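# Move the yellow foam block onto the counter

## Task

Get the yellow foam block resting directly on the counter top, not stacked on any other item there. Every other block must stay exactly where it was and keep its orientation. The robot must not topple or be left leaning, or the attempt fails. The block has to stay put by itself at the end, without the robot holding it in place.

## Robot and tools

Robot: a Hello Robot Stretch 3 with a single arm. It has a two-wheeled base (0.33 m long, 0.34 m wide), a lift that slides up a mast, and a telescoping arm that points out of the robot's RIGHT side. The arm cannot reach forward, so the base has to drive to move the gripper forward. Spinning in place pivots about the point midway between the drive wheels, 0.05 m behind the front edge. With the arm pulled in and the wrist folded, a spin sweeps a 0.28 m radius. An unfolded, level wrist reaches beyond that radius. Both head_camera and nav_camera sit on the head, and wrist_camera sits on the gripper.

Frames: the base frame has its origin on the floor between the drive wheels, with x forward, y to the left and z up. hand_pose is given in the base frame, at the point where the closed fingertips meet. With all wrist joints at zero, the hand frame's x points up, its y points back along the arm toward the mast, and its z points to the rear. The fingertips are round pads 0.04 m across. The odometry frame is the base frame as it stood when the scene began.

execute_actions: takes "actions", a list holding one action or none. An empty list only reports the state and images. The optional "cameras" argument lists any of head_camera, nav_camera, wrist_camera or all; leaving it out or sending null gives every camera, and [] gives none. An action may contain:
- "base": one command only. {"translate_m": d} drives straight by d metres, -1 to 1, relative to where the base stands, with positive meaning forward. {"rotate_rad": d} spins in place by d radians, -3.2 to 3.2, relative to the current heading, with positive meaning left (counter-clockwise). The base cannot move sideways. Both commands are offsets measured from the pose in the latest state report.
- "joints": an object of absolute targets keyed by joint name. lift_m is 0 to 1.1 m (arm height). arm_m is 0 to 0.52 m (extension). wrist_yaw_rad is -1.345 to 4.42; 0 points the gripper along the arm, positive swings it toward the front, and 3.0 folds it over the base. wrist_pitch_rad is -1.57 to 0.451; 0 is level and negative tips the fingertips down. wrist_roll_rad is -2.911 to 2.911; at 0 the fingers sit level, side by side. gripper_m is -0.089 to 0.179, where larger means wider. The real fingertip gap is smaller than this value, by about 0.007 when nearly shut and 0.025 when fully open, and it is zero below 0.007. head_pan_rad is -3.953 to 1.73; 0 faces forward, positive turns left, and -1.57 looks along the arm. head_tilt_rad is -1.53 to 0.419, with negative looking down. Done tolerances: ±0.004 for lift, arm and gripper, ±0.02 for yaw, roll, pan and tilt, ±0.05 for pitch.
- "contact_limits": only {"arm_m": effort %}, 1 to 100. The arm motion halts (contact_stop) once its effort reaches that level, or the negative of it when retracting. Lower values are gentler, but a value that is too low stops the arm immediately. A value above the maximum is cut down to it.
All motions in an action begin together. A joint or the base that you leave out may still be pushing toward an older target. A call with an unknown key or an out-of-range value is rejected and nothing moves. No action runs longer than 15 s. If a result reports a stop, the later motion calls in the same reply are skipped.

wait: {"seconds": 0 to 10}. Commands nothing and returns the same report as an empty action.
zoom_image: {"camera", "region": [x0, y0, x1, y1]} in pixels of that camera's latest full image, with the origin at the top-left corner and at most 504 by 504. It returns a closer view.
finished_scene: {"scene": n}. Ends the scene for good and reports whether the task succeeded. Call it only once the block is resting on its own.

Reading results: base_status and joint_status tell how each motion ended. "done" for the base means the wheels turned the full amount, even if they slipped. "off_target" means the base or joint stopped short and may still be pushing. After contact_stop, time_out or torque_fault, the old target is dropped. A joint that hit something goes slack until you command it again, and a slack lift can sink under load. on_its_own covers anything you did not command, and its "held at" value is a target, not the actual position. motor_effort is a percentage, positive toward higher joint values, with the peak shown in brackets; it is noisy and has a fixed bias. For the wheels, positive effort means pushing forward. lidar_m gives 12 distances, one per 30° sector from the base origin: 1st straight ahead, then counter-clockwise (4th left, 7th behind, 10th right); "-" means nothing was seen. It scans at 0.17 m height and misses clear objects and tabletops. wrist_depth_mm and head_depth_mm are 7×7 grids of median depth, in row order from the top left. base_tilt is in degrees, with positive forward and right, and has a fixed offset of up to about 4°. turned_by_wheels and turned_by_imu give the turn since the previous report.

Gripping: close to a value below the block's width to hold it. To let go, open at least 0.02 above the value where contact began. The reading does not prove the object is held, so confirm with the cameras. Squeezing too hard triggers a stall guard that weakens the grip.

Avoid these: Fold or unfold the wrist only with lift_m between 0.32 and 0.95, wrist_pitch_rad at -0.4 and roll near 0; after folding, the lift may go down to 0.25. With yaw below -0.4, keep pitch at -0.5 or lower. The base is fast only when stowed (lift below 0.30, arm below 0.03, yaw above 2.54); otherwise it is slow. Pushing the arm against something solid with the gripper above about 0.45 m can tip the robot, and a second push makes it worse. Do not drive while gripping or pushing something fixed, and watch for snags, especially when reversing. If the robot leans, undo the last move in small steps, pull the gripper free, and lower the lift to about 0.2. Hard wrist loads can switch a servo off for 10 s. Do not drop, slam or knock the block, and do not disturb or rotate the other blocks. Loose items may occasionally get nudged by outside pushes.

Each tool is called after "Request:" in YAML: its name, and indented under it one key for each argument.

## Session

I'll start by looking at the current state and images.

Request:
execute_actions:
  actions: []

Scene clock: 0.00 s.
base_odometry: x=+0.000 y=+0.000 heading=+0.000 (m, m, rad; odometry frame)
turned_by_wheels: +0.000 (rad since the last result)
turned_by_imu: +0.000 (rad since the last result)
base_tilt: forward=-0.7 right=+0.8 (deg)
lidar_m: 1.81 1.29 1.44 2.39 2.19 2.20 2.69 0.88 0.89 1.08 1.58 1.59
head_depth_mm: 1710 1763 1756 1781 1786 1776 1798 / 1855 1950 1974 1965 1976 1964 1972 / 1871 2185 2213 2218 2204 2173 1952 / 1840 2353 2377 2376 2388 2287 1773 / 1842 2237 2219 2203 2179 2142 1837 / 1826 2053 2077 2077 2044 1609 1478 / 1806 1915 1923 1911 1902 1620 1236
base_status: not commanded
joint_positions: lift_m=+0.318 arm_m=+0.002 wrist_yaw_rad=+3.049 wrist_pitch_rad=-0.384 wrist_roll_rad=+0.007 gripper_m=+0.037 head_pan_rad=-0.020 head_tilt_rad=+0.007
joint_status: not commanded
motor_effort: left_wheel=+1 right_wheel=+0 lift_m=+23 arm_m=+1 wrist_yaw_rad=+0 wrist_pitch_rad=+4 wrist_roll_rad=+0 gripper_m=-1 head_pan_rad=+1 head_tilt_rad=+2 (%)
hand_pose: x=-0.0002 y=+0.0807 z=+0.3385 quat_wxyz=(+0.168, +0.702, +0.103, +0.685) (m; base frame)
wrist_depth_mm: - - - - - - - / - - - - - - - / - - - - - - - / 821 854 881 879 931 - - / 652 671 - 709 722 750 767 / 548 555 - 579 602 620 628 / 468 489 - 509 496 512 528
pictures: head_camera (sideways: a quarter turn clockwise sets it upright), nav_camera (sideways: a quarter turn counterclockwise sets it upright), wrist_camera
Images, in order (width x height): head_camera 896x504, nav_camera 672x504, wrist_camera 644x364.

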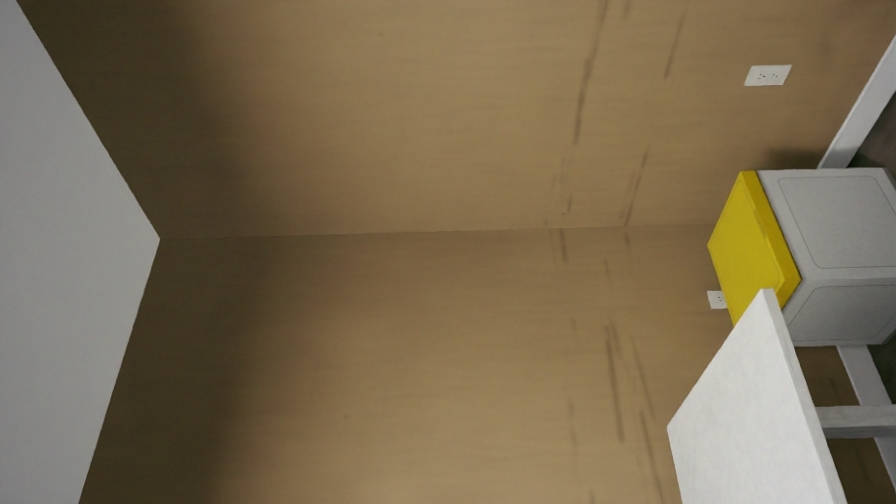

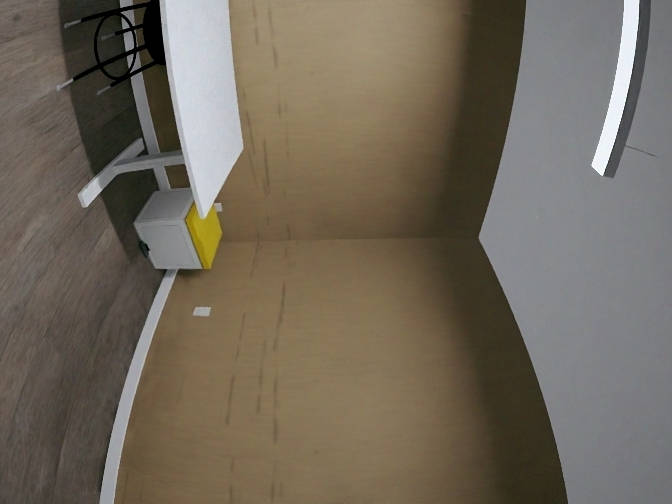

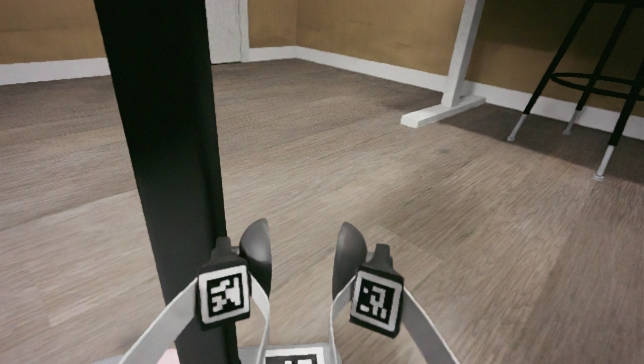

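Request:
execute_actions:
  actions:
    - {"joints": {"head_pan_rad": -1.57, "head_tilt_rad": -0.6}}
  cameras: ["head_camera", "nav_camera"]

Scene clock: 1.60 s.
base_odometry: x=+0.000 y=+0.000 heading=+0.000 (m, m, rad; odometry frame)
turned_by_wheels: +0.000 (rad since the last result)
turned_by_imu: +0.000 (rad since the last result)
base_tilt: forward=-0.7 right=+0.7 (deg)
lidar_m: 1.81 1.29 1.44 2.39 2.19 2.20 2.69 0.88 0.89 1.08 1.58 1.59
head_depth_mm: 2078 1556 1069 1154 1279 1368 1213 / 1914 1579 1179 1298 1462 1451 1220 / 1763 1628 1337 1505 1677 1459 1228 / 1629 1674 1556 1795 1795 1456 1234 / 1547 1643 1791 1998 1811 1477 1236 / 1440 1562 1684 1870 1825 1483 1249 / 1364 1468 1577 1727 1795 1502 1259
base_status: not commanded
joint_positions: lift_m=+0.318 arm_m=+0.002 wrist_yaw_rad=+3.049 wrist_pitch_rad=-0.384 wrist_roll_rad=+0.007 gripper_m=+0.037 head_pan_rad=-1.563 head_tilt_rad=-0.592
joint_status: all done
motor_effort: left_wheel=+1(2) right_wheel=+0(0) lift_m=+23(24) arm_m=+1(1) wrist_yaw_rad=+0(1) wrist_pitch_rad=+4(4) wrist_roll_rad=+0(0) gripper_m=-1(1) head_pan_rad=-3(53) head_tilt_rad=-5(41) (%)
hand_pose: x=-0.0002 y=+0.0807 z=+0.3385 quat_wxyz=(+0.168, +0.702, +0.103, +0.685) (m; base frame)
wrist_depth_mm: - - - - - - - / - - - - - - - / - - - - - - - / 823 832 876 906 939 - - / 663 672 - 708 737 753 778 / 545 555 - 585 601 615 623 / 466 494 - 512 501 514 521
pictures: head_camera (sideways: a quarter turn clockwise sets it upright), nav_camera (sideways: a quarter turn counterclockwise sets it upright)
Images, in order (width x height): head_camera 896x504, nav_camera 672x504.

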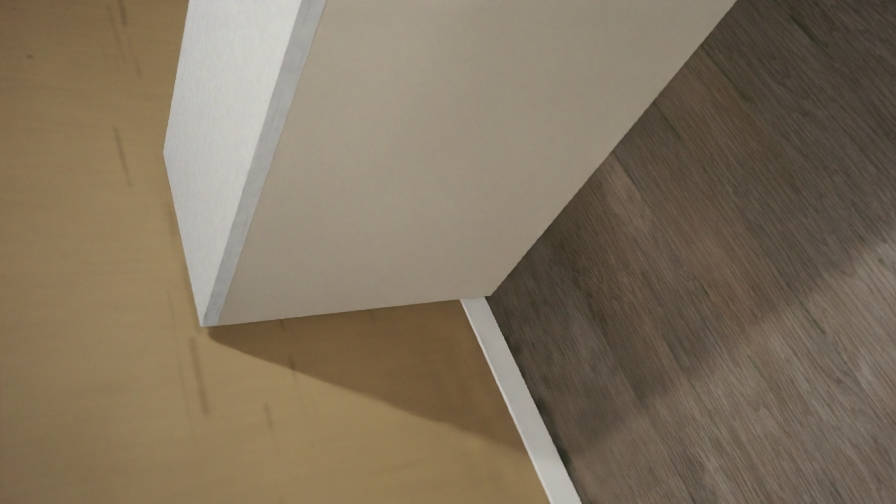

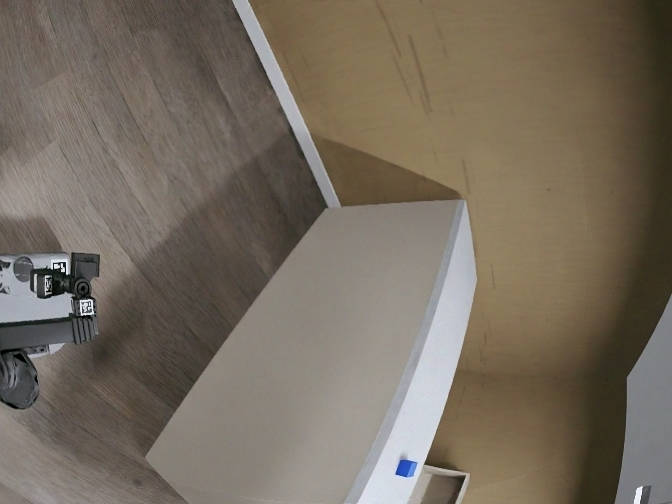

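Request:
execute_actions:
  actions:
    - {"joints": {"head_pan_rad": -2.5, "head_tilt_rad": -0.5}}
  cameras: ["head_camera", "nav_camera"]

Scene clock: 2.83 s.
base_odometry: x=+0.000 y=+0.000 heading=+0.000 (m, m, rad; odometry frame)
turned_by_wheels: +0.000 (rad since the last result)
turned_by_imu: +0.000 (rad since the last result)
base_tilt: forward=-0.8 right=+0.7 (deg)
lidar_m: 1.81 1.29 1.44 2.40 2.19 2.20 2.68 0.88 0.89 1.08 1.58 1.59
head_depth_mm: 2353 2541 2782 2466 1855 1537 1281 / 2348 2565 1296 955 1070 1207 1288 / 2380 2538 1220 952 1067 1210 1292 / 2335 2502 1243 952 1069 1206 1294 / 2362 2527 1265 959 1065 1208 1299 / 2381 2528 1197 967 1069 1211 1316 / 2346 2543 1314 970 1069 1214 1315
base_status: not commanded
joint_positions: lift_m=+0.318 arm_m=+0.002 wrist_yaw_rad=+3.049 wrist_pitch_rad=-0.384 wrist_roll_rad=+0.007 gripper_m=+0.037 head_pan_rad=-2.493 head_tilt_rad=-0.507
joint_status: all done
motor_effort: left_wheel=+2(1) right_wheel=+0(0) lift_m=+23(23) arm_m=+1(1) wrist_yaw_rad=+0(1) wrist_pitch_rad=+4(4) wrist_roll_rad=+0(0) gripper_m=-1(0) head_pan_rad=-4(54) head_tilt_rad=+4(16) (%)
hand_pose: x=-0.0002 y=+0.0807 z=+0.3385 quat_wxyz=(+0.168, +0.702, +0.103, +0.685) (m; base frame)
wrist_depth_mm: - - - - - - - / - - - - - - - / - - - - - - - / 826 823 875 905 936 - - / 657 667 - 719 729 768 778 / 550 552 - 579 599 615 626 / 468 489 - 505 498 520 526
pictures: head_camera (sideways: a quarter turn clockwise sets it upright), nav_camera (sideways: a quarter turn counterclockwise sets it upright)
Images, in order (width x height): head_camera 896x504, nav_camera 672x504.

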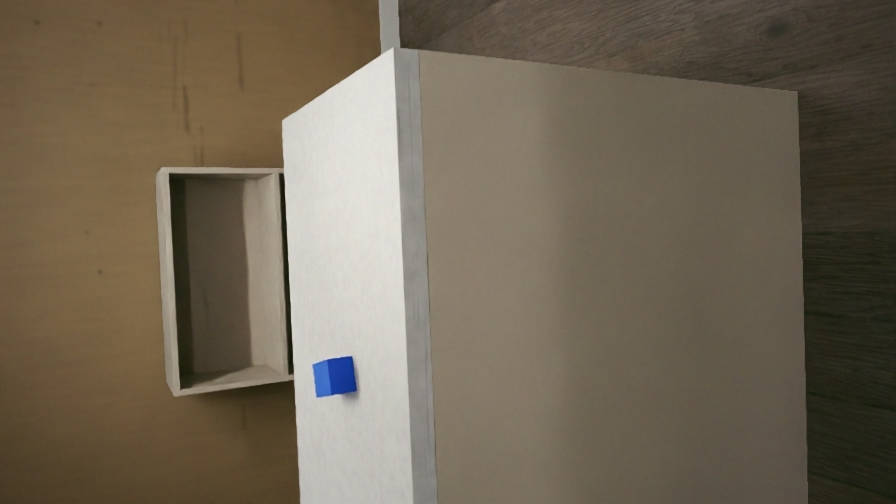

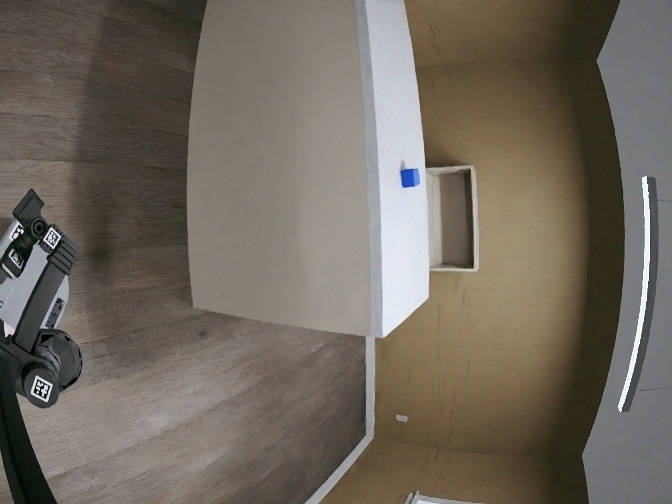

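Request:
execute_actions:
  actions:
    - {"joints": {"head_pan_rad": -3.7, "head_tilt_rad": -0.6}}
  cameras: ["head_camera", "nav_camera"]

Scene clock: 4.27 s.
base_odometry: x=+0.000 y=+0.000 heading=+0.000 (m, m, rad; odometry frame)
turned_by_wheels: +0.000 (rad since the last result)
turned_by_imu: +0.000 (rad since the last result)
base_tilt: forward=-0.7 right=+0.8 (deg)
lidar_m: 1.81 1.29 1.43 2.40 2.19 2.20 2.69 0.88 0.89 1.08 1.58 1.59
head_depth_mm: 1771 1935 2141 2260 1751 1437 1226 / 1832 2040 2217 2264 1757 1451 1220 / 1907 2080 2332 2277 1780 1447 1231 / 1968 2192 2397 2288 1789 1452 1232 / 2050 2284 2560 2304 1798 1461 1239 / 2118 2386 2664 2362 1820 1490 1244 / 2214 2467 2784 2357 1827 1488 1259
base_status: not commanded
joint_positions: lift_m=+0.318 arm_m=+0.002 wrist_yaw_rad=+3.049 wrist_pitch_rad=-0.384 wrist_roll_rad=+0.007 gripper_m=+0.037 head_pan_rad=-3.693 head_tilt_rad=-0.592
joint_status: all done
motor_effort: left_wheel=+1(1) right_wheel=+0(0) lift_m=+23(22) arm_m=+1(1) wrist_yaw_rad=+1(0) wrist_pitch_rad=+4(4) wrist_roll_rad=+0(0) gripper_m=-1(1) head_pan_rad=-5(54) head_tilt_rad=-4(18) (%)
hand_pose: x=-0.0002 y=+0.0807 z=+0.3385 quat_wxyz=(+0.168, +0.702, +0.103, +0.685) (m; base frame)
wrist_depth_mm: - - - - - - - / - - - - - - - / - - - - - - - / 824 832 882 896 933 - - / 666 669 - 709 729 749 760 / 546 558 - 589 605 614 627 / 468 487 - 508 496 514 527
pictures: head_camera (sideways: a quarter turn clockwise sets it upright), nav_camera (sideways: a quarter turn counterclockwise sets it upright)
Images, in order (width x height): head_camera 896x504, nav_camera 672x504.

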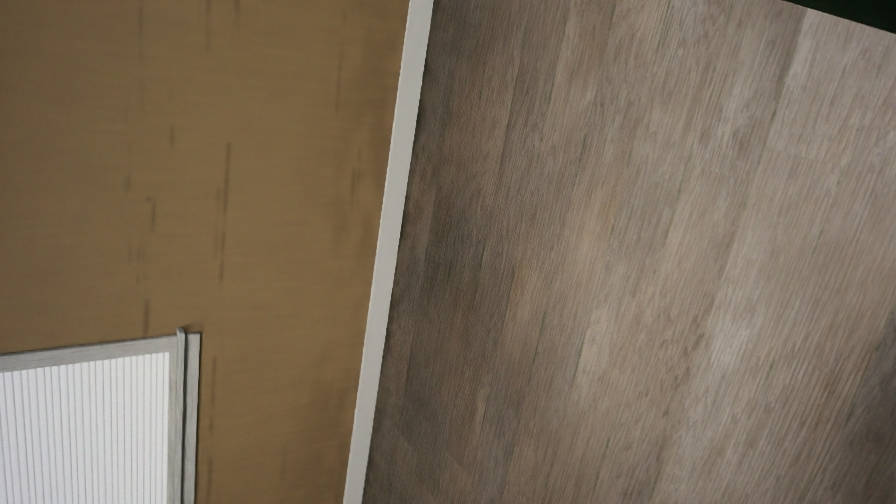

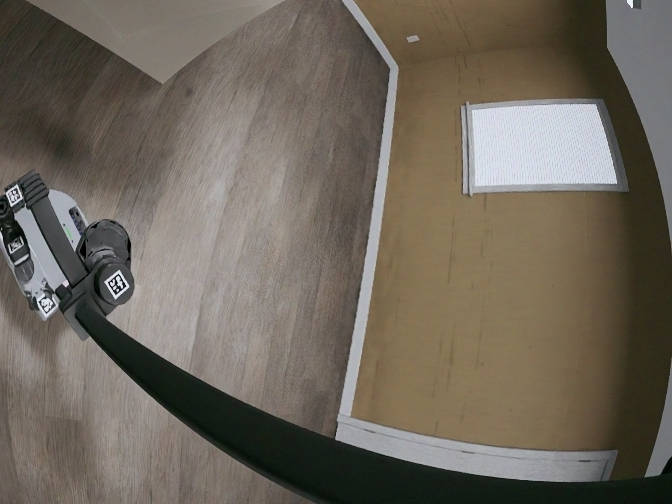

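Request:
execute_actions:
  actions:
    - {"joints": {"head_pan_rad": 0.9, "head_tilt_rad": -0.55, "lift_m": 0.26}}
  cameras: ["head_camera", "nav_camera"]

Scene clock: 7.17 s.
base_odometry: x=+0.000 y=+0.000 heading=+0.000 (m, m, rad; odometry frame)
turned_by_wheels: +0.000 (rad since the last result)
turned_by_imu: +0.001 (rad since the last result)
base_tilt: forward=-0.7 right=+0.8 (deg)
lidar_m: 1.81 1.29 1.44 2.39 2.19 2.19 2.68 0.88 0.89 1.09 1.58 1.59
head_depth_mm: 1578 1721 1519 2072 1812 1464 1242 / 1611 1759 1538 1498 1715 1485 1246 / 1650 1807 1560 2137 1835 1492 1251 / 1683 1855 1591 2250 1860 1505 1250 / 1719 1899 1616 2168 1876 1505 1260 / 1779 1955 2054 2345 1884 1524 1265 / 1818 1998 2210 2435 1910 1519 1270
base_status: not commanded
joint_positions: lift_m=+0.261 arm_m=+0.002 wrist_yaw_rad=+3.049 wrist_pitch_rad=-0.384 wrist_roll_rad=+0.007 gripper_m=+0.037 head_pan_rad=+0.893 head_tilt_rad=-0.557
joint_status: all done
motor_effort: left_wheel=+2(2) right_wheel=+0(0) lift_m=+10(20) arm_m=+1(1) wrist_yaw_rad=+0(0) wrist_pitch_rad=+4(4) wrist_roll_rad=+0(0) gripper_m=+0(2) head_pan_rad=+5(57) head_tilt_rad=+3(11) (%)
hand_pose: x=-0.0002 y=+0.0807 z=+0.2809 quat_wxyz=(+0.168, +0.702, +0.103, +0.685) (m; base frame)
wrist_depth_mm: - - - - - - - / - - - - - - - / - - - - - - - / 726 731 778 780 821 851 884 / 570 584 - 633 645 663 676 / 476 482 - 510 527 534 549 / 431 - - - 438 449 460
pictures: head_camera (sideways: a quarter turn clockwise sets it upright), nav_camera (sideways: a quarter turn counterclockwise sets it upright)
Images, in order (width x height): head_camera 896x504, nav_camera 672x504.

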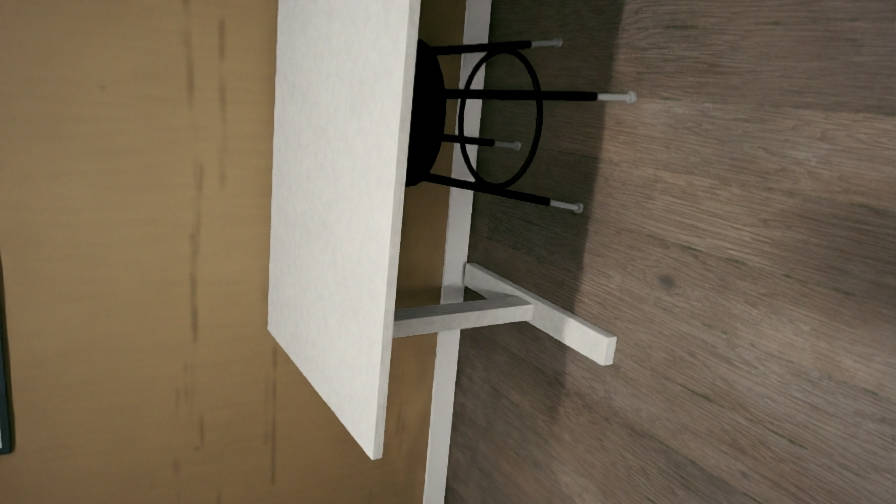

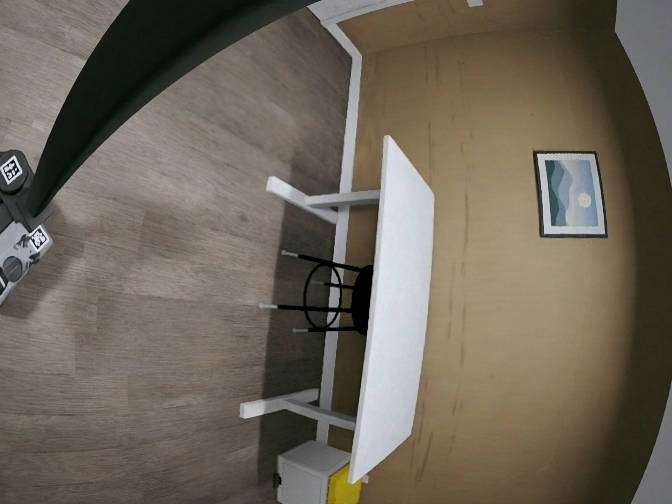

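Request:
execute_actions:
  actions:
    - {"base": {"translate_m": -1.0}, "joints": {"head_pan_rad": -2.2, "head_tilt_rad": -0.6}}
  cameras: ["head_camera", "nav_camera"]

Scene clock: 15.63 s.
base_odometry: x=-1.000 y=+0.000 heading=+0.000 (m, m, rad; odometry frame)
turned_by_wheels: +0.000 (rad since the last result)
turned_by_imu: -0.008 (rad since the last result)
base_tilt: forward=-0.7 right=+0.7 (deg)
lidar_m: 2.56 2.15 2.68 1.71 1.54 1.55 1.88 2.04 0.67 0.42 0.40 2.23
head_depth_mm: 1645 1823 2006 2153 1751 1428 1203 / 1705 1868 2074 2200 1758 1437 1217 / 1727 1866 2073 2172 1770 1447 1226 / 1775 1943 2165 2176 1795 1450 1235 / 1814 1996 2272 2219 1694 1111 1154 / 1883 2029 2169 779 802 846 892 / 1959 2145 2407 710 654 681 708
base_status: done
joint_positions: lift_m=+0.261 arm_m=+0.002 wrist_yaw_rad=+3.049 wrist_pitch_rad=-0.384 wrist_roll_rad=+0.007 gripper_m=+0.037 head_pan_rad=-2.193 head_tilt_rad=-0.593
joint_status: all done
motor_effort: left_wheel=+3(7) right_wheel=-1(8) lift_m=+11(11) arm_m=+1(1) wrist_yaw_rad=+0(0) wrist_pitch_rad=+4(4) wrist_roll_rad=+0(0) gripper_m=-1(1) head_pan_rad=-4(53) head_tilt_rad=-5(10) (%)
hand_pose: x=-0.0002 y=+0.0807 z=+0.2809 quat_wxyz=(+0.168, +0.702, +0.103, +0.685) (m; base frame)
wrist_depth_mm: - - - - - - - / - - - - - - - / - - - - - - - / 713 727 771 781 829 843 878 / 570 589 - 629 649 655 676 / 478 489 - 511 533 532 553 / 427 - - - 435 448 455
pictures: head_camera (sideways: a quarter turn clockwise sets it upright), nav_camera (sideways: a quarter turn counterclockwise sets it upright)
Images, in order (width x height): head_camera 896x504, nav_camera 672x504.

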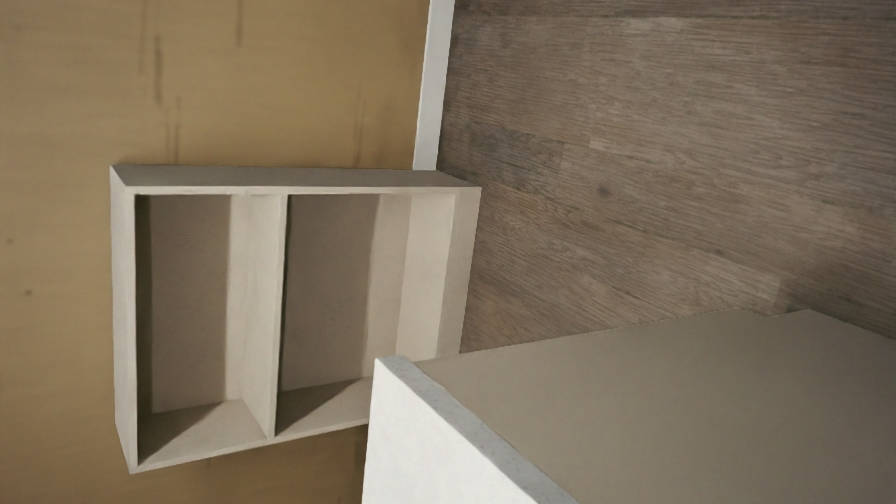

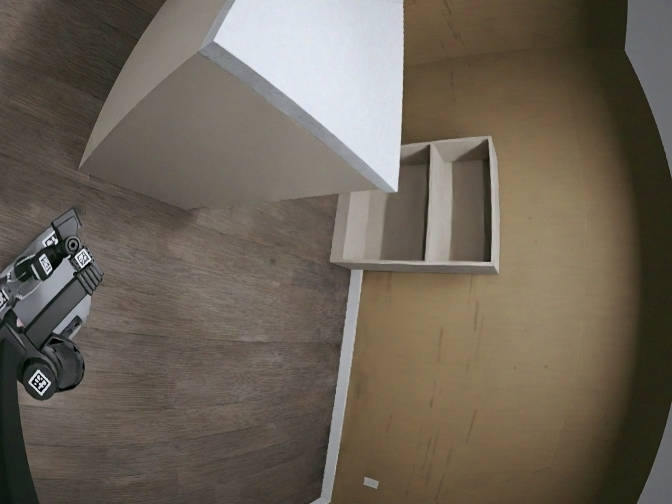

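Request:
execute_actions:
  actions:
    - {"base": {"rotate_rad": 0.70}, "joints": {"head_pan_rad": -1.2, "head_tilt_rad": -0.7}}
  cameras: []

Request:
execute_actions:
  actions:
    - {"base": {"translate_m": -1.0}}
  cameras: ["head_camera", "nav_camera"]

Scene clock: 17.83 s.
base_odometry: x=-1.000 y=+0.000 heading=+0.700 (m, m, rad; odometry frame)
turned_by_wheels: +0.700 (rad since the last result)
turned_by_imu: +0.705 (rad since the last result)
base_tilt: forward=-0.7 right=+0.7 (deg)
lidar_m: 2.21 2.18 1.61 1.55 1.60 2.12 1.79 0.54 0.40 0.46 2.30 2.15
head_depth_mm: 1807 2021 2257 1960 1588 1345 1139 / 1901 2101 2348 1971 1614 1350 1165 / 1976 2189 2390 2018 1621 1354 1171 / 2043 2291 2538 2011 1622 1373 1172 / 2143 2412 2609 2010 1626 1374 1181 / 2204 2542 2701 2052 1655 1378 1192 / 2335 2650 2731 2080 1675 1394 1193
base_status: done
joint_positions: lift_m=+0.261 arm_m=+0.002 wrist_yaw_rad=+3.049 wrist_pitch_rad=-0.384 wrist_roll_rad=+0.007 gripper_m=+0.037 head_pan_rad=-1.207 head_tilt_rad=-0.692
joint_status: all done
motor_effort: left_wheel=-1(8) right_wheel=+4(13) lift_m=+11(11) arm_m=+1(1) wrist_yaw_rad=+1(1) wrist_pitch_rad=+4(4) wrist_roll_rad=+0(0) gripper_m=+0(1) head_pan_rad=+5(55) head_tilt_rad=-5(18) (%)
hand_pose: x=-0.0002 y=+0.0807 z=+0.2809 quat_wxyz=(+0.168, +0.702, +0.103, +0.685) (m; base frame)
wrist_depth_mm: - - - - - - - / - - - - - - - / - - - - - - - / 712 715 765 792 819 849 883 / 577 585 - 624 643 657 669 / 479 490 - 514 524 532 545 / 430 - - - 436 450 459
pictures: none
No camera images: the call's "cameras" was empty. Leave "cameras" out to get every camera's image.

Scene clock: 22.87 s.
base_odometry: x=-1.765 y=-0.644 heading=+0.700 (m, m, rad; odometry frame)
turned_by_wheels: +0.000 (rad since the last result)
turned_by_imu: -0.009 (rad since the last result)
base_tilt: forward=-0.7 right=+0.8 (deg)
lidar_m: 3.13 2.21 1.60 1.53 1.51 1.09 1.05 0.84 1.39 1.24 0.50 0.54
head_depth_mm: 1806 2044 2278 1948 1594 1341 1149 / 1816 1360 1702 1916 1606 1350 1170 / 1887 1118 1055 1239 1504 1365 1157 / 1967 1132 813 852 974 1124 1176 / 2098 1150 789 645 707 856 1113 / 2210 1177 797 609 688 893 1152 / 2303 1194 806 637 750 998 1189
base_status: done
joint_positions: lift_m=+0.261 arm_m=+0.002 wrist_yaw_rad=+3.049 wrist_pitch_rad=-0.384 wrist_roll_rad=+0.007 gripper_m=+0.037 head_pan_rad=-1.207 head_tilt_rad=-0.692
joint_status: not commanded
motor_effort: left_wheel=+0(12) right_wheel=+3(7) lift_m=+11(10) arm_m=+1(2) wrist_yaw_rad=+0(0) wrist_pitch_rad=+4(4) wrist_roll_rad=+0(0) gripper_m=-1(0) head_pan_rad=+5(4) head_tilt_rad=-5(5) (%)
hand_pose: x=-0.0002 y=+0.0807 z=+0.2809 quat_wxyz=(+0.168, +0.702, +0.103, +0.685) (m; base frame)
wrist_depth_mm: - - - - - - - / - - - - - - - / - - - - - - - / 716 723 768 799 819 862 896 / 582 597 - 620 633 669 675 / 478 489 - 512 524 530 544 / 432 - - - 435 449 456
pictures: head_camera (sideways: a quarter turn clockwise sets it upright), nav_camera (sideways: a quarter turn counterclockwise sets it upright)
Images, in order (width x height): head_camera 896x504, nav_camera 672x504.

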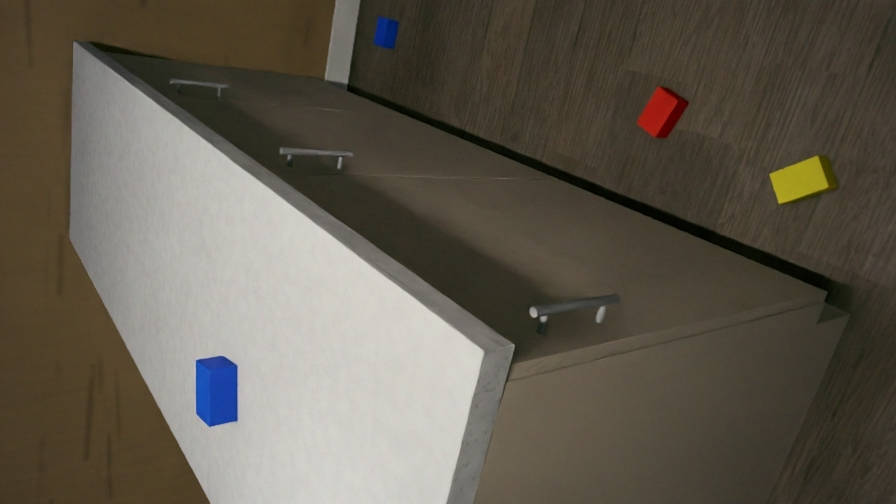

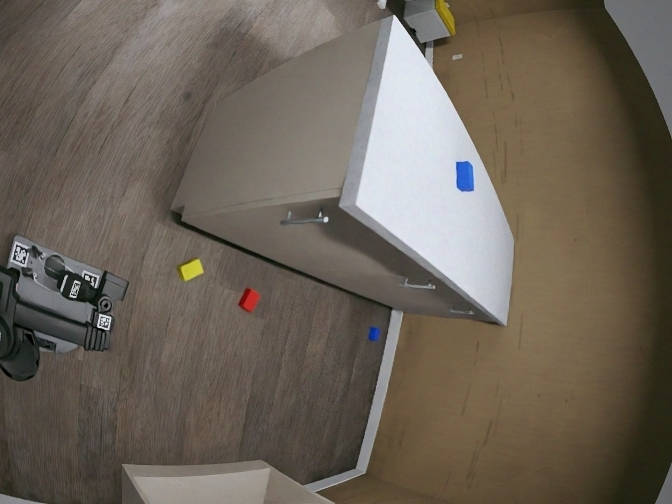

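Request:
zoom_image:
  camera: "head_camera"
  region: [620, 60, 896, 340]

Region (620, 60, 896, 340) of head_camera's 896x504 image, scaled by 1.800, with more detail than that image has; it fills the left 497 columns of this view, and the rest is white.

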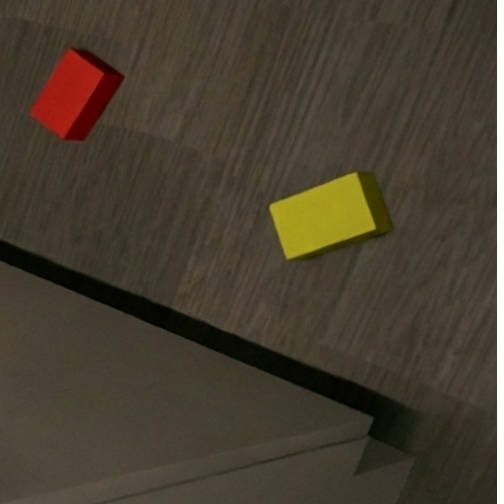

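Request:
execute_actions:
  actions:
    - {"joints": {"lift_m": 0.34, "head_pan_rad": -1.35, "head_tilt_rad": -1.1}}
  cameras: []

Request:
execute_actions:
  actions:
    - {"joints": {"wrist_yaw_rad": 0.67, "gripper_m": 0.14, "arm_m": 0.1}}

Scene clock: 29.97 s.
base_odometry: x=-1.765 y=-0.644 heading=+0.700 (m, m, rad; odometry frame)
turned_by_wheels: +0.000 (rad since the last result)
turned_by_imu: +0.001 (rad since the last result)
base_tilt: forward=-0.7 right=+0.7 (deg)
lidar_m: 3.13 2.21 1.60 1.53 1.51 1.09 1.04 0.84 1.39 1.24 0.49 0.55
head_depth_mm: 1966 1758 1561 1408 1273 1178 1078 / 2016 1782 1563 1412 1283 1204 - / 1919 1784 1589 1421 1287 - - / 1102 1273 1520 1426 1300 1191 1105 / 783 863 962 1082 1288 1196 1097 / 617 644 710 889 1281 1201 1102 / 613 542 654 949 1301 1210 1104
base_status: not commanded
joint_positions: lift_m=+0.339 arm_m=+0.002 wrist_yaw_rad=+3.049 wrist_pitch_rad=-0.384 wrist_roll_rad=+0.007 gripper_m=+0.037 head_pan_rad=-1.343 head_tilt_rad=-1.086
joint_status: all done
motor_effort: left_wheel=+0(0) right_wheel=+3(3) lift_m=+34(36) arm_m=+1(0) wrist_yaw_rad=+0(0) wrist_pitch_rad=+4(4) wrist_roll_rad=+0(0) gripper_m=-1(0) head_pan_rad=-4(23) head_tilt_rad=-8(38) (%)
hand_pose: x=-0.0002 y=+0.0807 z=+0.3597 quat_wxyz=(+0.168, +0.702, +0.103, +0.685) (m; base frame)
wrist_depth_mm: - - - - - - - / - - - - - - - / - - - - - - - / 859 873 916 961 - - - / 689 696 - 739 766 783 819 / 573 573 - 606 627 638 653 / 493 501 507 526 527 539 552
pictures: none
No camera images: the call's "cameras" was empty. Leave "cameras" out to get every camera's image.

Scene clock: 32.17 s.
base_odometry: x=-1.765 y=-0.644 heading=+0.700 (m, m, rad; odometry frame)
turned_by_wheels: +0.000 (rad since the last result)
turned_by_imu: +0.001 (rad since the last result)
base_tilt: forward=-0.7 right=+0.7 (deg)
lidar_m: 3.14 2.21 1.60 1.53 1.51 1.09 1.05 0.84 1.39 1.24 0.49 0.55
head_depth_mm: 1960 1746 1553 1401 1282 1158 1074 / 2023 1779 1572 1410 1307 1190 - / 1930 1792 1597 1425 1297 1208 - / 1100 1265 1517 1437 1299 1187 1102 / 779 862 963 1082 1288 1193 1093 / 618 647 710 890 1286 1199 1103 / 613 543 653 949 1300 1206 1108
base_status: not commanded
joint_positions: lift_m=+0.339 arm_m=+0.100 wrist_yaw_rad=+0.672 wrist_pitch_rad=-0.384 wrist_roll_rad=+0.007 gripper_m=+0.140 head_pan_rad=-1.343 head_tilt_rad=-1.086
joint_status: all done
motor_effort: left_wheel=-1(0) right_wheel=+3(3) lift_m=+34(35) arm_m=+3(3) wrist_yaw_rad=-2(1) wrist_pitch_rad=+4(4) wrist_roll_rad=-1(0) gripper_m=-1(82) head_pan_rad=-4(4) head_tilt_rad=-8(8) (%)
hand_pose: x=+0.1208 y=-0.4236 z=+0.3597 quat_wxyz=(+0.698, +0.357, -0.613, +0.100) (m; base frame)
wrist_depth_mm: 201 233 291 390 582 - - / 210 244 311 420 662 - - / 227 258 330 459 754 - - / 267 274 355 510 916 - - / 357 286 382 693 769 785 823 / 552 335 497 612 613 656 653 / 476 413 493 519 530 525 554
pictures: head_camera (sideways: a quarter turn clockwise sets it upright), nav_camera (sideways: a quarter turn counterclockwise sets it upright), wrist_camera
Images, in order (width x height): head_camera 896x504, nav_camera 672x504, wrist_camera 644x364.

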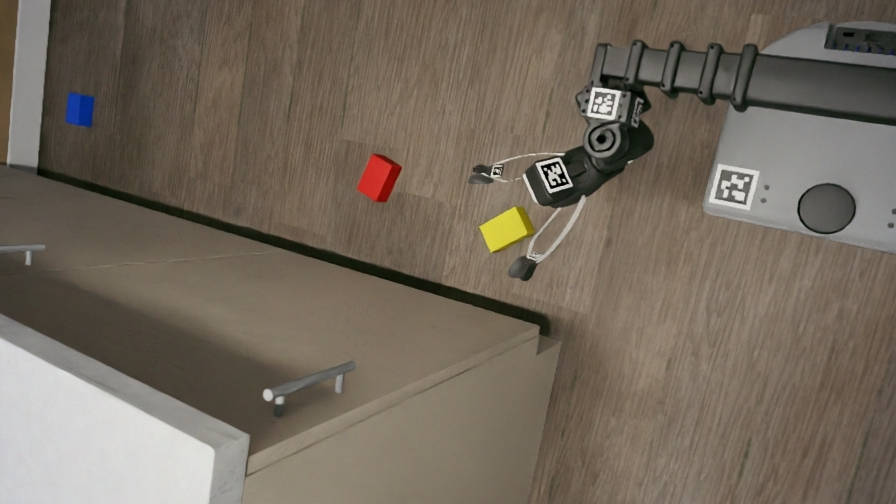

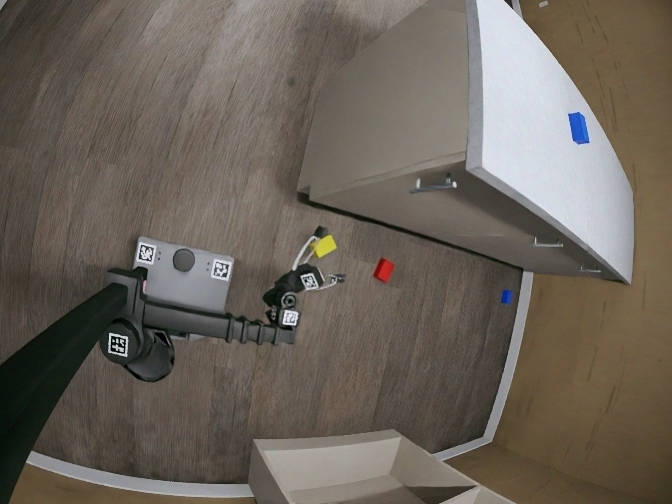

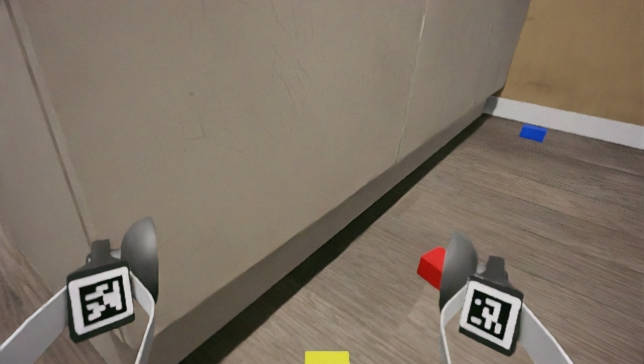

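Request:
zoom_image:
  camera: "head_camera"
  region: [420, 80, 700, 320]

Region (420, 80, 700, 320) of head_camera's 896x504 image, scaled by 1.800, with more detail than that image has; it fills the top 432 rows of this view, and the rest is white.

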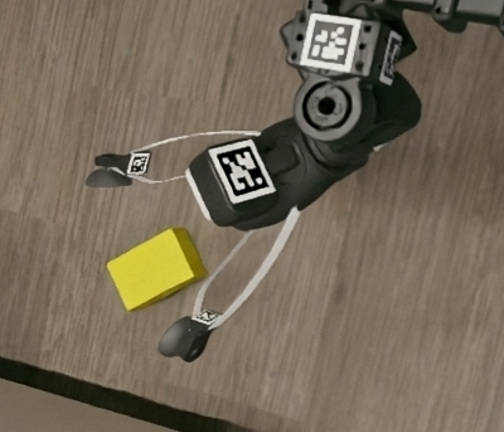

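Request:
execute_actions:
  actions:
    - {"base": {"translate_m": 0.10}, "joints": {"wrist_pitch_rad": -1.0, "arm_m": 0.30, "lift_m": 0.22, "head_pan_rad": -1.45}}
  cameras: ["head_camera", "wrist_camera"]

Scene clock: 39.90 s.
base_odometry: x=-1.688 y=-0.580 heading=+0.700 (m, m, rad; odometry frame)
turned_by_wheels: +0.000 (rad since the last result)
turned_by_imu: +0.002 (rad since the last result)
base_tilt: forward=-0.6 right=+0.7 (deg)
lidar_m: 3.02 2.21 1.60 1.54 1.59 1.19 1.14 0.93 1.44 0.83 0.44 0.54
head_depth_mm: 1977 1753 1556 1404 1264 1167 1085 / 2008 1781 1561 1432 1273 1207 - / 2026 1765 1586 1442 1289 1205 - / 1169 1301 1518 1411 1299 1188 1095 / 642 748 782 897 1258 1194 1096 / 606 532 609 813 1262 1196 1101 / 613 529 599 841 1284 1207 1109
base_status: done
joint_positions: lift_m=+0.221 arm_m=+0.300 wrist_yaw_rad=+0.670 wrist_pitch_rad=-1.004 wrist_roll_rad=+0.007 gripper_m=+0.140 head_pan_rad=-1.443 head_tilt_rad=-1.086
joint_status: all done
motor_effort: left_wheel=-1(2) right_wheel=+3(9) lift_m=+11(31) arm_m=+4(3) wrist_yaw_rad=+0(2) wrist_pitch_rad=+1(4) wrist_roll_rad=+0(0) gripper_m=-1(0) head_pan_rad=-4(20) head_tilt_rad=-8(8) (%)
hand_pose: x=+0.0512 y=-0.5366 z=+0.1302 quat_wxyz=(+0.696, +0.525, -0.475, -0.120) (m; base frame)
wrist_depth_mm: 157 189 321 404 421 430 444 / 225 274 357 376 384 351 395 / 248 306 339 345 354 358 368 / 273 307 315 320 324 330 338 / 282 291 288 259 302 311 313 / 269 270 270 241 282 290 293 / - 253 256 259 266 264 273
pictures: head_camera (sideways: a quarter turn clockwise sets it upright), wrist_camera
Images, in order (width x height): head_camera 896x504, wrist_camera 644x364.

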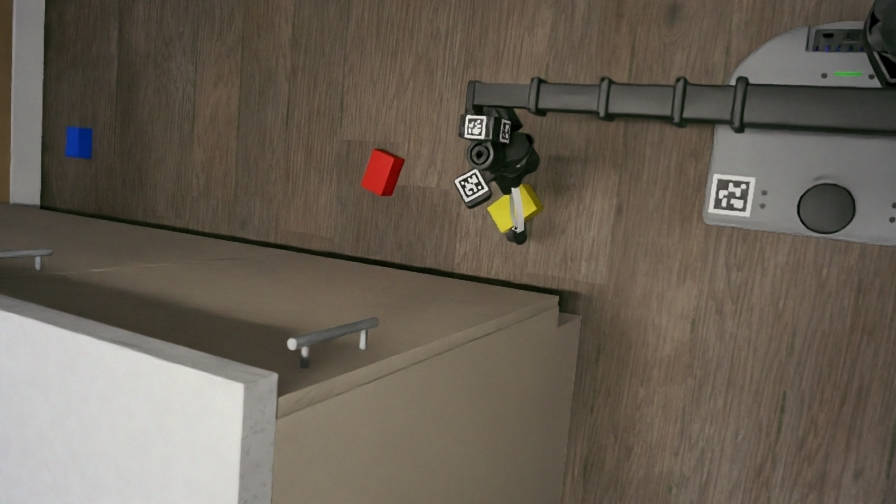

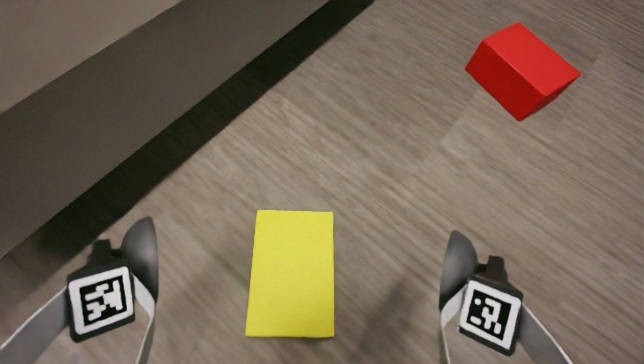

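Request:
execute_actions:
  actions:
    - {"base": {"translate_m": 0.012}, "joints": {"lift_m": 0.122}}
  cameras: ["head_camera", "wrist_camera"]

Scene clock: 43.33 s.
base_odometry: x=-1.679 y=-0.572 heading=+0.700 (m, m, rad; odometry frame)
turned_by_wheels: +0.000 (rad since the last result)
turned_by_imu: +0.001 (rad since the last result)
base_tilt: forward=-0.7 right=+0.7 (deg)
lidar_m: 3.01 2.21 1.60 1.53 1.59 1.21 1.16 0.94 1.45 0.78 0.43 0.54
head_depth_mm: 1998 1755 1549 1400 1268 1168 1084 / 2004 1770 1560 1408 1276 1190 - / 2020 1776 1585 1430 1270 1206 - / 1094 1219 1383 1401 1288 1188 1107 / 629 703 713 883 1253 1187 1092 / 607 524 587 816 1266 1199 1106 / 613 530 598 841 1289 1206 1113
base_status: done
joint_positions: lift_m=+0.123 arm_m=+0.300 wrist_yaw_rad=+0.670 wrist_pitch_rad=-1.005 wrist_roll_rad=+0.007 gripper_m=+0.140 head_pan_rad=-1.443 head_tilt_rad=-1.086
joint_status: all done
motor_effort: left_wheel=-2(3) right_wheel=+3(9) lift_m=+11(11) arm_m=+3(3) wrist_yaw_rad=+0(0) wrist_pitch_rad=+1(1) wrist_roll_rad=+0(0) gripper_m=-1(0) head_pan_rad=-5(4) head_tilt_rad=-8(8) (%)
hand_pose: x=+0.0512 y=-0.5366 z=+0.0321 quat_wxyz=(+0.696, +0.525, -0.475, -0.120) (m; base frame)
wrist_depth_mm: 198 235 266 273 280 287 269 / 214 238 245 251 255 262 268 / 216 222 225 231 235 239 244 / 203 205 206 164 217 221 226 / 189 194 191 153 201 206 208 / - 181 178 143 188 194 194 / - 168 169 136 176 176 183
pictures: head_camera (sideways: a quarter turn clockwise sets it upright), wrist_camera
Images, in order (width x height): head_camera 896x504, wrist_camera 644x364.

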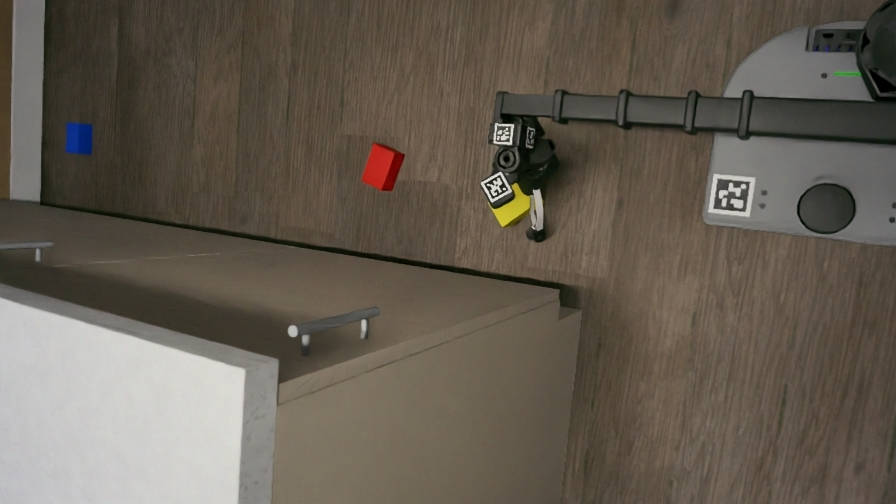

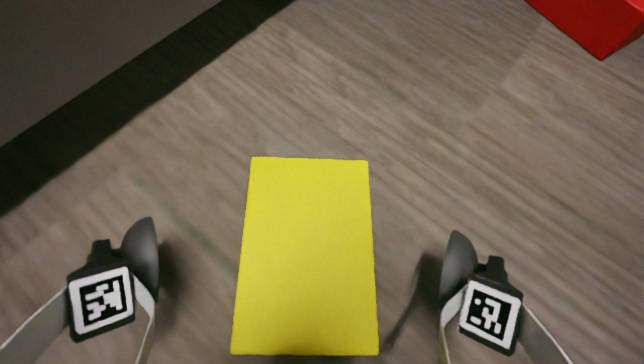

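Request:
execute_actions:
  actions:
    - {"joints": {"lift_m": 0.110, "gripper_m": 0.03}}
  cameras: ["head_camera", "wrist_camera"]

Scene clock: 45.73 s.
base_odometry: x=-1.679 y=-0.572 heading=+0.700 (m, m, rad; odometry frame)
turned_by_wheels: +0.000 (rad since the last result)
turned_by_imu: +0.001 (rad since the last result)
base_tilt: forward=-0.7 right=+0.7 (deg)
lidar_m: 3.02 2.22 1.60 1.53 1.58 1.21 1.16 0.94 1.45 0.78 0.43 0.54
head_depth_mm: 1993 1736 1555 1395 1271 1166 1082 / 2016 1770 1576 1412 1288 1187 - / 2019 1788 1576 1431 1272 1205 - / 1093 1226 1387 1405 1292 1196 1096 / 627 700 711 889 1262 1200 1093 / 607 524 586 811 1264 1198 1108 / 613 529 597 837 1288 1206 1114
base_status: not commanded
joint_positions: lift_m=+0.111 arm_m=+0.300 wrist_yaw_rad=+0.670 wrist_pitch_rad=-0.999 wrist_roll_rad=+0.007 gripper_m=+0.031 head_pan_rad=-1.443 head_tilt_rad=-1.086
joint_status: all done
motor_effort: left_wheel=-2(1) right_wheel=+4(5) lift_m=+11(10) arm_m=+3(3) wrist_yaw_rad=+0(0) wrist_pitch_rad=-1(1) wrist_roll_rad=+0(0) gripper_m=-12(87) head_pan_rad=-3(3) head_tilt_rad=-8(8) (%)
hand_pose: x=+0.0520 y=-0.5376 z=+0.0208 quat_wxyz=(+0.696, +0.524, -0.477, -0.118) (m; base frame)
wrist_depth_mm: 197 234 253 260 266 273 269 / 212 226 231 237 242 248 254 / 205 209 214 218 222 227 230 / 191 194 192 149 205 209 213 / 178 181 140 139 192 194 197 / 167 170 129 130 179 180 183 / 158 158 123 122 164 170 172
pictures: head_camera (sideways: a quarter turn clockwise sets it upright), wrist_camera
Images, in order (width x height): head_camera 896x504, wrist_camera 644x364.

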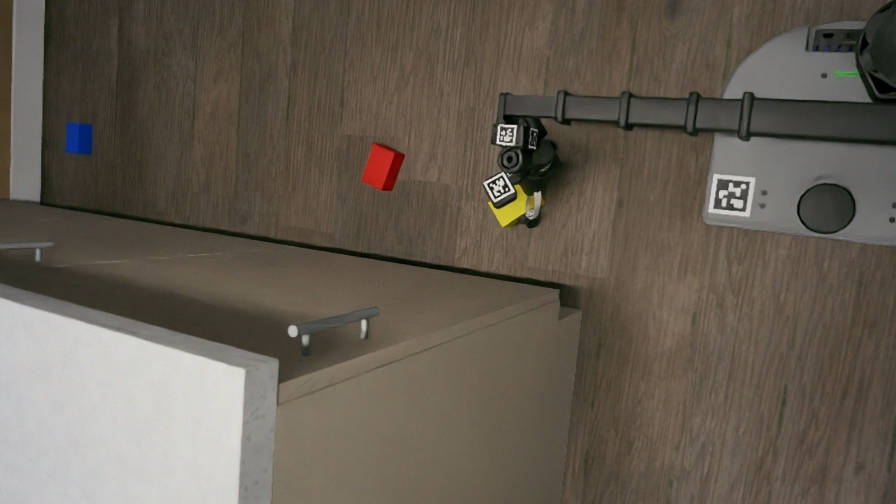

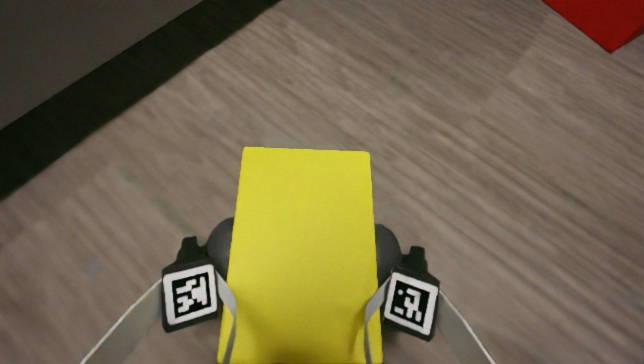

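Request:
execute_actions:
  actions:
    - {"joints": {"lift_m": 1.055, "gripper_m": 0.005, "arm_m": 0.42, "head_pan_rad": -1.3, "head_tilt_rad": -0.55}}

Scene clock: 58.03 s.
base_odometry: x=-1.679 y=-0.572 heading=+0.700 (m, m, rad; odometry frame)
turned_by_wheels: +0.000 (rad since the last result)
turned_by_imu: +0.003 (rad since the last result)
base_tilt: forward=-0.7 right=+0.8 (deg)
lidar_m: 3.01 2.22 1.60 1.54 1.58 1.21 1.16 0.94 1.45 0.78 0.43 0.54
head_depth_mm: 1780 1951 2181 2226 1818 1474 1232 / 1833 1941 1626 1737 1834 1486 1237 / 1886 1945 1053 1005 1155 1376 1245 / 1954 1970 1068 729 620 686 815 / 2011 2145 1081 741 560 593 719 / 2070 2286 978 746 568 628 771 / 2122 2332 1115 755 591 668 830
base_status: not commanded
joint_positions: lift_m=+1.054 arm_m=+0.420 wrist_yaw_rad=+0.670 wrist_pitch_rad=-1.006 wrist_roll_rad=+0.007 gripper_m=+0.006 head_pan_rad=-1.307 head_tilt_rad=-0.557
joint_status: all done
motor_effort: left_wheel=-1(2) right_wheel=+4(4) lift_m=+35(35) arm_m=+4(3) wrist_yaw_rad=+1(0) wrist_pitch_rad=+1(1) wrist_roll_rad=+0(0) gripper_m=-19(92) head_pan_rad=+5(23) head_tilt_rad=+4(38) (%)
hand_pose: x=+0.0510 y=-0.6563 z=+0.9637 quat_wxyz=(+0.696, +0.525, -0.475, -0.120) (m; base frame)
wrist_depth_mm: 283 288 296 310 545 - - / 260 264 273 396 816 - - / 241 246 259 483 - - - / 225 231 264 149 - - - / 211 269 139 139 - - - / 215 321 128 130 - - - / 288 470 122 122 - - -
pictures: head_camera (sideways: a quarter turn clockwise sets it upright), nav_camera (sideways: a quarter turn counterclockwise sets it upright), wrist_camera
Images, in order (width x height): head_camera 896x504, nav_camera 672x504, wrist_camera 644x364.

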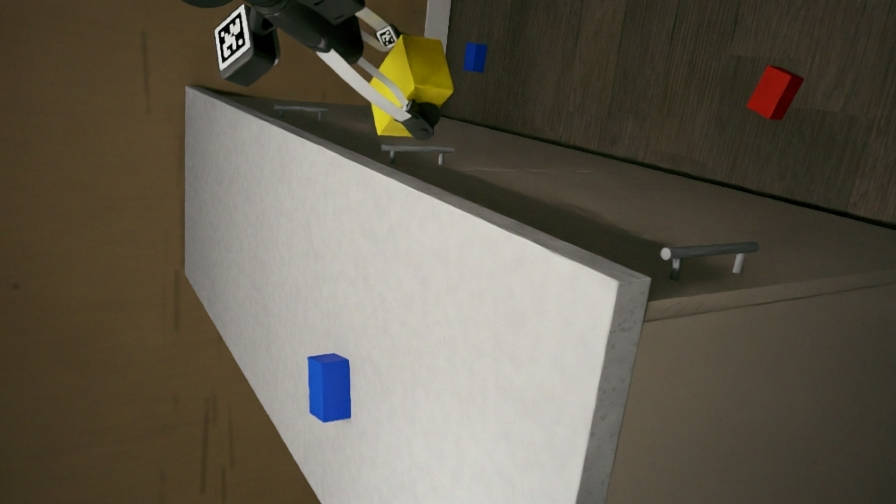

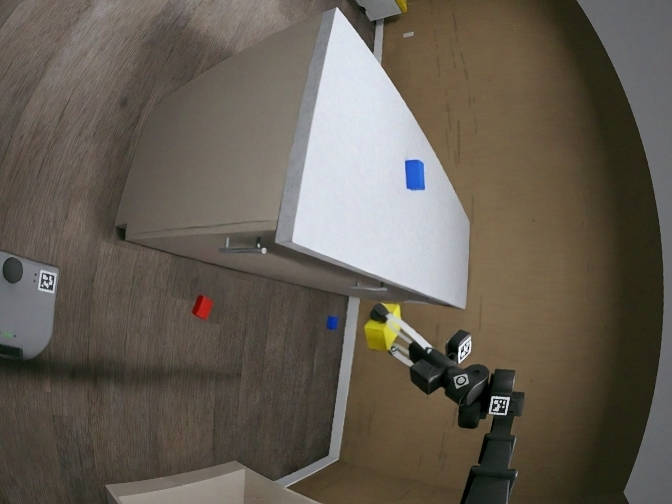

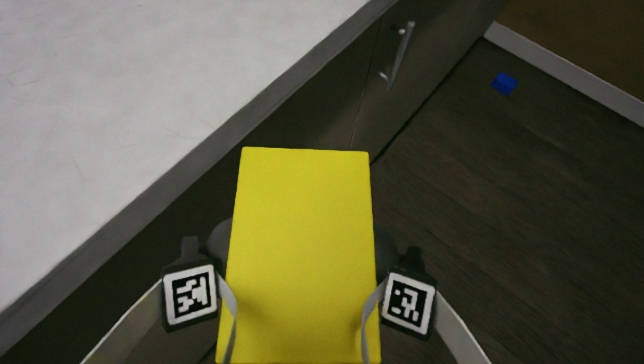

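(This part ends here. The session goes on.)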